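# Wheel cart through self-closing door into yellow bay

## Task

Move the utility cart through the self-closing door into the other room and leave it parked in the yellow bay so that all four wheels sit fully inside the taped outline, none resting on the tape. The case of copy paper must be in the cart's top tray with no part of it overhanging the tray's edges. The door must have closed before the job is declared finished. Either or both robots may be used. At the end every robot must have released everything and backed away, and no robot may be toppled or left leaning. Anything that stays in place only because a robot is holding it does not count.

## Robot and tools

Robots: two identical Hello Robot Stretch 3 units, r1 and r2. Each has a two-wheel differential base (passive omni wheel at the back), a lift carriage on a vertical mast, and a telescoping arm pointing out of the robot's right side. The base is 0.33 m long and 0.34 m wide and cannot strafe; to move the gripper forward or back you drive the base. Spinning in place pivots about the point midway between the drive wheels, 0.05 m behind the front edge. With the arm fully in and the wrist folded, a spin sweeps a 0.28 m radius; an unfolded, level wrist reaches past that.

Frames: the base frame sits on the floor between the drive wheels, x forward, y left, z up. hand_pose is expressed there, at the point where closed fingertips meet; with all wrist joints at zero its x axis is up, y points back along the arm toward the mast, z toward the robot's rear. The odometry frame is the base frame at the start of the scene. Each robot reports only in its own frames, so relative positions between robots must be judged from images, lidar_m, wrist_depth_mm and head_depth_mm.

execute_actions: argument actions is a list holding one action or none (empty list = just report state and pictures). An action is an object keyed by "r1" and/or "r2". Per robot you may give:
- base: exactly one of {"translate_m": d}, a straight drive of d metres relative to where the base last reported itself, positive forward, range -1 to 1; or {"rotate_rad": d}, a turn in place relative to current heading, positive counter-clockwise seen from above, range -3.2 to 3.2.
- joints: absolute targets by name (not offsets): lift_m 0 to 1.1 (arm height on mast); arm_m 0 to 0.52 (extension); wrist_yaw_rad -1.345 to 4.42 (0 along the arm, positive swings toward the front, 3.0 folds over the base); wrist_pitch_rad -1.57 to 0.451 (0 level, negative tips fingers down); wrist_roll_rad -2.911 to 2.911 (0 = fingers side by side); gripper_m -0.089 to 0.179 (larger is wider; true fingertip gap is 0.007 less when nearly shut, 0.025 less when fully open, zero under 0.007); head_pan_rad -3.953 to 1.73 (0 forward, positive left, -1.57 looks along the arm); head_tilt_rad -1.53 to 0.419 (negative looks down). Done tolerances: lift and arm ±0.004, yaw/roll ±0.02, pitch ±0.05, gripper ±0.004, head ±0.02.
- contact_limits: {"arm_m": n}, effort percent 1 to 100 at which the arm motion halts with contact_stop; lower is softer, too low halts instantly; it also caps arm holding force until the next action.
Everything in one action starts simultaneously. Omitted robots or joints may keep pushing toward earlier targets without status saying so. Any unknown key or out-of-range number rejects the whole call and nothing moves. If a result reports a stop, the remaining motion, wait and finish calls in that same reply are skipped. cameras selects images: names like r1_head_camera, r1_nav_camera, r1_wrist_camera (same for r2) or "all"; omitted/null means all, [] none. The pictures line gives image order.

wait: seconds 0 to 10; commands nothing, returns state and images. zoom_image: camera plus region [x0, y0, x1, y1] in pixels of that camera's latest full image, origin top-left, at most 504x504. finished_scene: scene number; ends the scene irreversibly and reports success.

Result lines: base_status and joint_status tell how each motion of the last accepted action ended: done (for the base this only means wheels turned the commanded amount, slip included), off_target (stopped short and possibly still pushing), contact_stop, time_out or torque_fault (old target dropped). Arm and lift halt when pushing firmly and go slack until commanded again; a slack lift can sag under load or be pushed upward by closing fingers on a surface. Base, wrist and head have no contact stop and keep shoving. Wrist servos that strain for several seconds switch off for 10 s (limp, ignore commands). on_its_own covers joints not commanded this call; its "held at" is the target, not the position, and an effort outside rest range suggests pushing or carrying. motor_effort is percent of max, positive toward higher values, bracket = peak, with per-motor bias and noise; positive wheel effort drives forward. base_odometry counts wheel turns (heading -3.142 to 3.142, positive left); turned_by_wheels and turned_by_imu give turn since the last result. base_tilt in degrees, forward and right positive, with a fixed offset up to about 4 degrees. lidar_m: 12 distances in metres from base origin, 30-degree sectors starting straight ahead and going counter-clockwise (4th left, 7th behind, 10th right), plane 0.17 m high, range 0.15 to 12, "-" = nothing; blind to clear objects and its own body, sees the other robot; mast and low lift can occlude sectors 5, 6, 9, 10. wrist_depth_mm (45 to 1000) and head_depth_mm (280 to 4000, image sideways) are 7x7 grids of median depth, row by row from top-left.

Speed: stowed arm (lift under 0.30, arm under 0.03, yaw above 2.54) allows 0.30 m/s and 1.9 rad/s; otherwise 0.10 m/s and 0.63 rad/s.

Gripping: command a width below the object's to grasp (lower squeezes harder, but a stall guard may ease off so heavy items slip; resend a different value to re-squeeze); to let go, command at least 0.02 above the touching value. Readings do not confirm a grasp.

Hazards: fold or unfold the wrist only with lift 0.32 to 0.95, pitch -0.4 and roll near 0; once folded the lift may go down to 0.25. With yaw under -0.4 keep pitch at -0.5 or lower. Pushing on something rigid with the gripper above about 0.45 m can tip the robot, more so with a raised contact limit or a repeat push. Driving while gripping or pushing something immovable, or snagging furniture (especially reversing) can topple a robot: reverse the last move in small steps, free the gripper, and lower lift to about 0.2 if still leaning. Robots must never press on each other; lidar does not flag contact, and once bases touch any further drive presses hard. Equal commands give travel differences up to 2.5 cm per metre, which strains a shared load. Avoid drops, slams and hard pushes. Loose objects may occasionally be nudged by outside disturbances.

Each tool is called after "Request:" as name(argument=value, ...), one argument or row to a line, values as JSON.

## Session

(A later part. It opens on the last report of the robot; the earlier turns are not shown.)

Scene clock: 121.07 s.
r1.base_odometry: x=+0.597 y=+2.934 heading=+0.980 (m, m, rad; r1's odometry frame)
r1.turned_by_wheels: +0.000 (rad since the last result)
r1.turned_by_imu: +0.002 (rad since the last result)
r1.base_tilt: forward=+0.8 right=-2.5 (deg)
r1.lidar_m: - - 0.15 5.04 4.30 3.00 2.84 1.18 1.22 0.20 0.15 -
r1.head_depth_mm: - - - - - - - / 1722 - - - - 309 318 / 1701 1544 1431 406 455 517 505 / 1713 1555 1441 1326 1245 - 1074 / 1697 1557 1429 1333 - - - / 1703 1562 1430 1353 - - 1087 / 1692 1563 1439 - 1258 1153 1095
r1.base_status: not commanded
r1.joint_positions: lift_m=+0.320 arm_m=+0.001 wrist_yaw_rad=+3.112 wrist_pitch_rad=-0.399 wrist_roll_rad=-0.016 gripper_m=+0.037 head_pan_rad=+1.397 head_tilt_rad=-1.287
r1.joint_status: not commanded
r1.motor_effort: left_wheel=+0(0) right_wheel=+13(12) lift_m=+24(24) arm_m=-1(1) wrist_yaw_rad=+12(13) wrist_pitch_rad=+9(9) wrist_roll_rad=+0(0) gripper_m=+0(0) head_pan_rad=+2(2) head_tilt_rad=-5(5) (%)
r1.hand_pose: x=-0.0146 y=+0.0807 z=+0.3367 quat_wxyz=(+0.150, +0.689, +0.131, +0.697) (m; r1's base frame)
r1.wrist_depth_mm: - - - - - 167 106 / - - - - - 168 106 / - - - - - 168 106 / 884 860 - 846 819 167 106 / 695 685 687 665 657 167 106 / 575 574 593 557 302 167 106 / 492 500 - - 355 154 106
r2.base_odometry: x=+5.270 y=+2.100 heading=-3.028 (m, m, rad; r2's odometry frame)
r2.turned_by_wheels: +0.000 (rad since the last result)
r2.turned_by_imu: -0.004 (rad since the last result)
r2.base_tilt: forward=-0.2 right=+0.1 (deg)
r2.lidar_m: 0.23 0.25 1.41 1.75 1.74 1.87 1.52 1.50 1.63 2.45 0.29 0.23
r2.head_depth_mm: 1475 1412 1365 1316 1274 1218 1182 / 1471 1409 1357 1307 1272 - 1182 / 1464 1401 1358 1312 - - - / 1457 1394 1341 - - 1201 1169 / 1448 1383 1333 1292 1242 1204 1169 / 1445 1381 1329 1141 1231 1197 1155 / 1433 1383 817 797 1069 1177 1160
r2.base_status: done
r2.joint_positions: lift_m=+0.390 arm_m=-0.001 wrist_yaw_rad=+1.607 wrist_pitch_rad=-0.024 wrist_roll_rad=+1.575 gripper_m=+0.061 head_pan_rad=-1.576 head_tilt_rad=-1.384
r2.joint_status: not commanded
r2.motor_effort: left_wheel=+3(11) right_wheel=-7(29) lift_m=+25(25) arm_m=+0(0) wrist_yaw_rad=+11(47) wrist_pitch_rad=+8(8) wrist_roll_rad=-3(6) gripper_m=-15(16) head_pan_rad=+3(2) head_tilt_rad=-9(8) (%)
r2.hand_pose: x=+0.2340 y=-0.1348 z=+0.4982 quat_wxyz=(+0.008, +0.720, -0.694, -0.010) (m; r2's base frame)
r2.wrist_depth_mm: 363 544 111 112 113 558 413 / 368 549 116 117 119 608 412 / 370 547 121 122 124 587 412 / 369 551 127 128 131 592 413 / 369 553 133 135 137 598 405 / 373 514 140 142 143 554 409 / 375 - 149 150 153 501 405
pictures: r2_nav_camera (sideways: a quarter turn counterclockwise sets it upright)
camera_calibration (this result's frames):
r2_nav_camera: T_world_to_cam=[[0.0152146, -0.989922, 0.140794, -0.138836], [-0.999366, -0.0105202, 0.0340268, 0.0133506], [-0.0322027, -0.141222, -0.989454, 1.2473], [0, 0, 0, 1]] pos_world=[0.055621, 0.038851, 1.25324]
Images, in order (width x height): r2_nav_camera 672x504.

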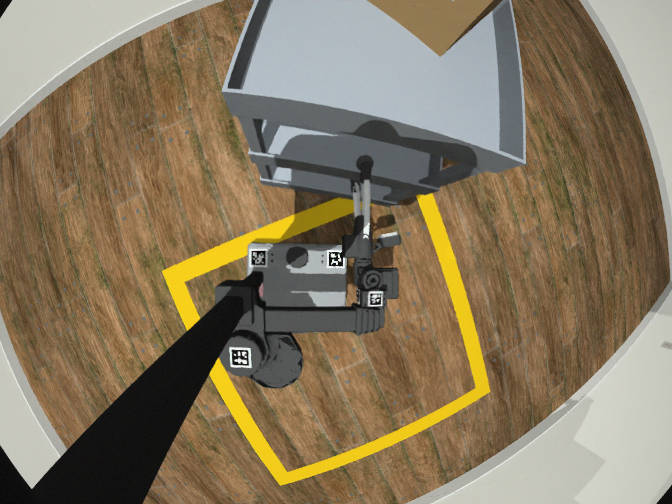

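Request:
execute_actions(
  actions=[
    {"r2":{"base":{"translate_m":-0.9}},"r1":{"base":{"translate_m":-1}}},
  ],
  cameras=[],
)

Request:
execute_actions(
  actions=[
    {"r2":{"joints":{"gripper_m":0.179,"lift_m":0.4,"head_pan_rad":-0.2,"head_tilt_rad":-1}}},
  ],
  cameras=[],
)

Request:
execute_actions(
  actions=[
    {"r2":{"base":{"translate_m":-0.33}}},
  ],
  cameras=[],
)

Request:
execute_actions(
  actions=[
    {"r2":{"joints":{"arm_m":0.4,"wrist_roll_rad":0,"wrist_yaw_rad":1.8,"wrist_pitch_rad":-0.3}}},
  ],
  cameras=["r2_nav_camera","r2_wrist_camera"],
)

Scene clock: 136.80 s.
r1.base_odometry: x=+0.039 y=+2.104 heading=+0.980 (m, m, rad; r1's odometry frame)
r1.turned_by_wheels: +0.000 (rad since the last result)
r1.turned_by_imu: -0.002 (rad since the last result)
r1.base_tilt: forward=+0.9 right=-2.4 (deg)
r1.lidar_m: 2.50 2.96 3.87 4.98 2.81 1.95 1.85 1.22 0.85 0.69 0.70 1.02
r1.head_depth_mm: 1706 1545 1423 1319 1237 1160 1095 / 1675 1553 1432 1323 1238 1163 1090 / 1702 1548 1427 1328 1241 1162 1091 / 1698 1555 1435 1335 1252 - 1060 / 1708 1558 1437 1333 - - - / 1708 1555 1432 1361 - - 1099 / 1708 1554 1453 - 1257 1154 1096
r1.base_status: done
r1.joint_positions: lift_m=+0.320 arm_m=+0.001 wrist_yaw_rad=+3.128 wrist_pitch_rad=-0.399 wrist_roll_rad=-0.016 gripper_m=+0.037 head_pan_rad=+1.397 head_tilt_rad=-1.287
r1.joint_status: not commanded
r1.motor_effort: left_wheel=+2(13) right_wheel=-2(14) lift_m=+24(24) arm_m=-4(7) wrist_yaw_rad=+1(17) wrist_pitch_rad=+9(9) wrist_roll_rad=+0(0) gripper_m=+0(1) head_pan_rad=+2(2) head_tilt_rad=-4(5) (%)
r1.hand_pose: x=-0.0181 y=+0.0806 z=+0.3367 quat_wxyz=(+0.144, +0.688, +0.137, +0.698) (m; r1's base frame)
r1.wrist_depth_mm: - - - - - - - / - - - - - - - / - - - - - - - / 886 883 - 838 815 814 799 / 700 687 679 671 672 646 639 / 573 573 591 548 548 542 541 / 489 497 - - 475 465 459
r2.base_odometry: x=+6.164 y=+2.202 heading=-3.028 (m, m, rad; r2's odometry frame)
r2.turned_by_wheels: +0.000 (rad since the last result)
r2.turned_by_imu: -0.002 (rad since the last result)
r2.base_tilt: forward=-0.3 right=+0.0 (deg)
r2.lidar_m: 0.29 2.13 1.76 1.39 1.38 0.86 0.69 0.68 0.73 1.10 0.27 0.27
r2.head_depth_mm: 1037 1194 1339 1313 1262 1220 1179 / 1227 1389 1357 1306 1266 - 1190 / 1430 1394 1348 1314 - - - / 1462 1398 1333 - - 1197 1163 / 1451 1391 1331 1298 1246 1197 1161 / 1434 1382 792 1143 1235 1191 1161 / 1424 473 823 805 1212 1186 1150
r2.base_status: done
r2.joint_positions: lift_m=+0.390 arm_m=-0.001 wrist_yaw_rad=+1.445 wrist_pitch_rad=-0.024 wrist_roll_rad=+1.590 gripper_m=+0.061 head_pan_rad=-1.576 head_tilt_rad=-1.384
r2.joint_status: not commanded
r2.on_its_own: wrist_yaw_rad is held at +1.463, not at your +1.600, by its stall guard, which is not easing now; wrist_yaw_rad is at rest, and its effort (+20) is outside its rest range (-12 to +12)
r2.motor_effort: left_wheel=+1(6) right_wheel=-6(22) lift_m=+25(25) arm_m=+0(0) wrist_yaw_rad=+20(43) wrist_pitch_rad=+8(8) wrist_roll_rad=-10(10) gripper_m=-14(15) head_pan_rad=+3(2) head_tilt_rad=-9(9) (%)
r2.hand_pose: x=+0.2322 y=-0.1760 z=+0.4984 quat_wxyz=(+0.001, +0.661, -0.750, -0.015) (m; r2's base frame)
r2.wrist_depth_mm: 369 81 80 81 81 85 405 / 365 448 87 88 89 525 412 / 369 485 97 97 98 562 411 / 366 506 108 109 110 587 409 / 366 - 121 123 126 527 411 / 365 - 139 141 143 484 407 / 370 - 171 167 182 734 391
pictures: none
No camera images: the call's "cameras" was empty. Leave "cameras" out to get every camera's image.

Scene clock: 139.00 s.
r1.base_odometry: x=+0.039 y=+2.104 heading=+0.980 (m, m, rad; r1's odometry frame)
r1.turned_by_wheels: +0.000 (rad since the last result)
r1.turned_by_imu: +0.000 (rad since the last result)
r1.base_tilt: forward=+0.9 right=-2.6 (deg)
r1.lidar_m: 2.52 2.97 3.86 4.96 2.82 1.95 1.85 1.22 0.85 0.79 0.82 1.07
r1.head_depth_mm: 1692 1550 1434 1323 1232 1160 1095 / 1690 1554 1428 1324 1237 1165 1098 / 1693 1572 1432 1329 1243 1167 1098 / 1681 1557 1436 1329 1247 - 1066 / 1693 1561 1429 1333 - - - / 1707 1570 1437 1362 - - 1099 / 1701 1553 1447 - 1263 1147 1100
r1.base_status: not commanded
r1.joint_positions: lift_m=+0.320 arm_m=+0.001 wrist_yaw_rad=+3.128 wrist_pitch_rad=-0.399 wrist_roll_rad=-0.016 gripper_m=+0.037 head_pan_rad=+1.397 head_tilt_rad=-1.287
r1.joint_status: not commanded
r1.motor_effort: left_wheel=+2(2) right_wheel=-1(2) lift_m=+24(24) arm_m=-5(5) wrist_yaw_rad=+2(1) wrist_pitch_rad=+9(9) wrist_roll_rad=+0(0) gripper_m=-1(0) head_pan_rad=+2(2) head_tilt_rad=-5(5) (%)
r1.hand_pose: x=-0.0181 y=+0.0806 z=+0.3367 quat_wxyz=(+0.144, +0.688, +0.137, +0.698) (m; r1's base frame)
r1.wrist_depth_mm: - - - - - - - / - - - - - - - / - - - - - - - / 869 863 - 830 833 812 790 / 696 683 682 672 685 649 640 / 577 569 582 557 553 544 537 / 490 498 - - 468 467 459
r2.base_odometry: x=+6.164 y=+2.202 heading=-3.028 (m, m, rad; r2's odometry frame)
r2.turned_by_wheels: +0.000 (rad since the last result)
r2.turned_by_imu: +0.000 (rad since the last result)
r2.base_tilt: forward=-0.5 right=+0.2 (deg)
r2.lidar_m: 0.29 2.13 1.76 1.39 1.38 0.86 0.69 0.68 0.73 1.10 0.27 0.27
r2.head_depth_mm: 461 513 581 583 519 802 1116 / 512 582 638 581 543 899 1123 / 590 670 663 578 828 1082 1141 / 2435 732 654 576 853 1164 1128 / 2365 2028 630 584 865 1196 1116 / 2286 2002 1723 574 1321 1209 1100 / 2185 2015 1707 1514 1340 1211 1099
r2.base_status: not commanded
r2.joint_positions: lift_m=+0.400 arm_m=-0.001 wrist_yaw_rad=+1.461 wrist_pitch_rad=-0.024 wrist_roll_rad=+1.581 gripper_m=+0.179 head_pan_rad=-0.207 head_tilt_rad=-1.001
r2.joint_status: all done
r2.on_its_own: wrist_yaw_rad is held at +1.463, not at your +1.600, by its stall guard, which is not easing now
r2.motor_effort: left_wheel=+4(7) right_wheel=-3(11) lift_m=+29(31) arm_m=+0(0) wrist_yaw_rad=+2(30) wrist_pitch_rad=+8(24) wrist_roll_rad=-6(10) gripper_m=+0(100) head_pan_rad=+2(39) head_tilt_rad=+0(27) (%)
r2.hand_pose: x=+0.2327 y=-0.1719 z=+0.5081 quat_wxyz=(+0.005, +0.667, -0.745, -0.012) (m; r2's base frame)
r2.wrist_depth_mm: 354 493 78 79 79 80 403 / 353 525 85 86 87 88 422 / 355 538 95 95 96 101 414 / 354 533 108 107 108 541 422 / 350 - 124 122 123 537 421 / 331 - 150 141 143 915 400 / - - - 169 184 906 -
pictures: none
No camera images: the call's "cameras" was empty. Leave "cameras" out to get every camera's image.

Scene clock: 143.47 s.
r1.base_odometry: x=+0.039 y=+2.104 heading=+0.980 (m, m, rad; r1's odometry frame)
r1.turned_by_wheels: +0.000 (rad since the last result)
r1.turned_by_imu: +0.001 (rad since the last result)
r1.base_tilt: forward=+0.9 right=-2.4 (deg)
r1.lidar_m: 2.51 2.96 3.88 4.97 2.81 1.95 1.85 1.22 0.85 0.79 0.82 1.08
r1.head_depth_mm: 1701 1554 1432 1332 1248 1169 1091 / 1698 1555 1435 1330 1249 1167 1092 / 1716 1562 1435 1338 1239 1161 1099 / 1705 1552 1428 1327 1255 - 1071 / 1692 1551 1424 1327 - - - / 1692 1548 1447 1364 - - 1090 / 1710 1552 1460 - 1259 1148 1104
r1.base_status: not commanded
r1.joint_positions: lift_m=+0.320 arm_m=+0.001 wrist_yaw_rad=+3.128 wrist_pitch_rad=-0.399 wrist_roll_rad=-0.016 gripper_m=+0.037 head_pan_rad=+1.397 head_tilt_rad=-1.287
r1.joint_status: not commanded
r1.motor_effort: left_wheel=+2(2) right_wheel=-2(1) lift_m=+24(24) arm_m=-4(4) wrist_yaw_rad=+1(2) wrist_pitch_rad=+9(9) wrist_roll_rad=+0(0) gripper_m=+0(0) head_pan_rad=+2(2) head_tilt_rad=-5(4) (%)
r1.hand_pose: x=-0.0181 y=+0.0806 z=+0.3367 quat_wxyz=(+0.144, +0.688, +0.137, +0.698) (m; r1's base frame)
r1.wrist_depth_mm: - - - - - - - / - - - - - - - / - - - - - - - / 884 858 - 832 823 804 792 / 697 691 677 676 686 646 640 / 582 570 589 557 548 545 539 / 488 504 - - 471 463 464
r2.base_odometry: x=+6.492 y=+2.240 heading=-3.028 (m, m, rad; r2's odometry frame)
r2.turned_by_wheels: +0.000 (rad since the last result)
r2.turned_by_imu: -0.001 (rad since the last result)
r2.base_tilt: forward=-0.3 right=+0.0 (deg)
r2.lidar_m: 0.58 2.44 1.59 1.26 1.02 0.48 0.38 0.37 0.40 0.61 2.60 0.53
r2.head_depth_mm: 723 788 1711 1550 1370 1235 1122 / 679 757 674 1463 1369 1231 1117 / 750 773 1043 1005 1296 1233 1147 / 846 766 1057 1275 1319 1214 1124 / 864 721 1087 1294 1354 1218 1120 / 2379 734 1034 1466 1352 1212 1107 / 2362 1909 1712 1503 1349 1210 1101
r2.base_status: done
r2.joint_positions: lift_m=+0.400 arm_m=-0.001 wrist_yaw_rad=+1.461 wrist_pitch_rad=-0.023 wrist_roll_rad=+1.581 gripper_m=+0.179 head_pan_rad=-0.207 head_tilt_rad=-1.001
r2.joint_status: not commanded
r2.on_its_own: wrist_yaw_rad is held at +1.463, not at your +1.600, by its stall guard, which is not easing now
r2.motor_effort: left_wheel=+4(7) right_wheel=-2(9) lift_m=+30(30) arm_m=+0(0) wrist_yaw_rad=+2(2) wrist_pitch_rad=+8(8) wrist_roll_rad=-6(6) gripper_m=+1(0) head_pan_rad=+2(2) head_tilt_rad=+0(0) (%)
r2.hand_pose: x=+0.2327 y=-0.1719 z=+0.5082 quat_wxyz=(+0.005, +0.667, -0.745, -0.012) (m; r2's base frame)
r2.wrist_depth_mm: 431 528 - 515 - 617 573 / 352 364 367 359 387 383 380 / 386 533 - 395 - 615 407 / 438 532 - 437 - 611 523 / - 560 - 533 - 536 584 / - 591 - 616 - 612 553 / - - - - - 913 -
pictures: none
No camera images: the call's "cameras" was empty. Leave "cameras" out to get every camera's image.

Scene clock: 147.60 s.
r1.base_odometry: x=+0.039 y=+2.104 heading=+0.980 (m, m, rad; r1's odometry frame)
r1.turned_by_wheels: +0.000 (rad since the last result)
r1.turned_by_imu: +0.001 (rad since the last result)
r1.base_tilt: forward=+0.8 right=-2.5 (deg)
r1.lidar_m: 2.50 2.96 3.87 4.97 2.82 1.96 1.85 1.22 0.85 0.79 0.82 1.08
r1.head_depth_mm: 1696 1553 1429 1322 1242 1161 1098 / 1692 1548 1440 1329 1243 1163 1093 / 1697 1550 1434 1328 1241 1158 1095 / 1683 1559 1431 1324 1257 - 1063 / 1695 1561 1439 1330 - - - / 1702 1551 1442 1350 - - 1090 / 1700 1543 1453 - 1255 1153 1102
r1.base_status: not commanded
r1.joint_positions: lift_m=+0.320 arm_m=+0.001 wrist_yaw_rad=+3.128 wrist_pitch_rad=-0.399 wrist_roll_rad=-0.016 gripper_m=+0.037 head_pan_rad=+1.397 head_tilt_rad=-1.287
r1.joint_status: not commanded
r1.motor_effort: left_wheel=+2(2) right_wheel=-1(1) lift_m=+24(24) arm_m=-5(4) wrist_yaw_rad=+1(1) wrist_pitch_rad=+9(9) wrist_roll_rad=+0(1) gripper_m=+0(0) head_pan_rad=+2(2) head_tilt_rad=-5(4) (%)
r1.hand_pose: x=-0.0181 y=+0.0806 z=+0.3367 quat_wxyz=(+0.144, +0.688, +0.137, +0.698) (m; r1's base frame)
r1.wrist_depth_mm: - - - - - - - / - - - - - - - / - - - - - - - / 895 863 - 839 827 807 800 / 697 690 685 672 679 652 646 / 576 570 584 558 555 540 539 / 487 499 - - 468 464 462
r2.base_odometry: x=+6.492 y=+2.240 heading=-3.028 (m, m, rad; r2's odometry frame)
r2.turned_by_wheels: +0.000 (rad since the last result)
r2.turned_by_imu: +0.000 (rad since the last result)
r2.base_tilt: forward=-0.5 right=+0.1 (deg)
r2.lidar_m: 0.58 2.43 1.59 1.26 1.02 0.48 0.38 0.37 0.40 0.60 2.60 0.53
r2.head_depth_mm: 723 801 1692 1549 1364 1233 1125 / 678 754 671 1457 1360 1232 1124 / 749 770 1035 1002 1306 1227 1125 / 846 767 1055 1277 1310 1217 1125 / 868 720 1074 1288 1340 1204 1115 / 2335 742 1034 1456 1353 1211 1105 / 2346 1898 1740 1511 1339 1209 1105
r2.base_status: not commanded
r2.joint_positions: lift_m=+0.400 arm_m=+0.400 wrist_yaw_rad=+1.799 wrist_pitch_rad=-0.316 wrist_roll_rad=+0.007 gripper_m=+0.179 head_pan_rad=-0.207 head_tilt_rad=-1.001
r2.joint_status: all done
r2.motor_effort: left_wheel=+4(4) right_wheel=-3(3) lift_m=+29(29) arm_m=+3(5) wrist_yaw_rad=+2(2) wrist_pitch_rad=+5(6) wrist_roll_rad=-4(7) gripper_m=+0(0) head_pan_rad=+3(3) head_tilt_rad=+0(0) (%)
r2.hand_pose: x=+0.2086 y=-0.4912 z=+0.4361 quat_wxyz=(+0.520, +0.618, -0.349, +0.475) (m; r2's base frame)
r2.wrist_depth_mm: - 613 368 437 551 - - / - - 392 472 - - - / - - - - - - - / - - 794 859 820 - - / 891 902 639 630 870 904 913 / 747 730 589 718 757 745 793 / - 609 620 625 633 625 -
pictures: r2_nav_camera (sideways: a quarter turn counterclockwise sets it upright), r2_wrist_camera
camera_calibration (this result's frames):
r2_nav_camera: T_world_to_cam=[[0.851131, -0.157799, 0.500675, -0.612621], [-0.203445, -0.978368, 0.0374961, 0.00396076], [0.483927, -0.133774, -0.864823, 1.08237], [0, 0, 0, 1]] pos_world=[-0.00155991, 0.0519968, 1.24263]
r2_wrist_camera: T_world_to_cam=[[0.221794, -0.974964, 0.0158647, -0.532162], [-0.407709, -0.107504, -0.906761, 0.476464], [0.885766, 0.194646, -0.421345, 0.259681], [0, 0, 0, 1]] pos_world=[0.0822725, -0.518163, 0.549897]
Images, in order (width x height): r2_nav_camera 672x504, r2_wrist_camera 644x364.

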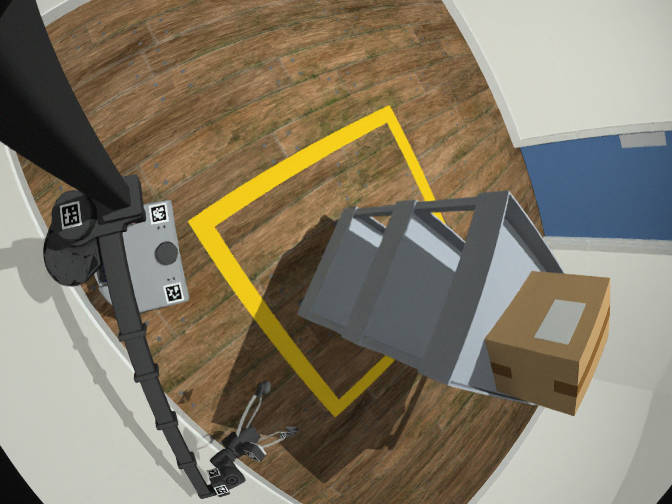

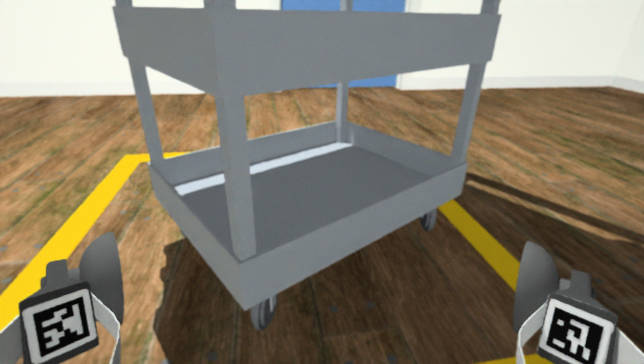

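Request:
finished_scene(
  scene=2,
)

The scene is finished: the task was done.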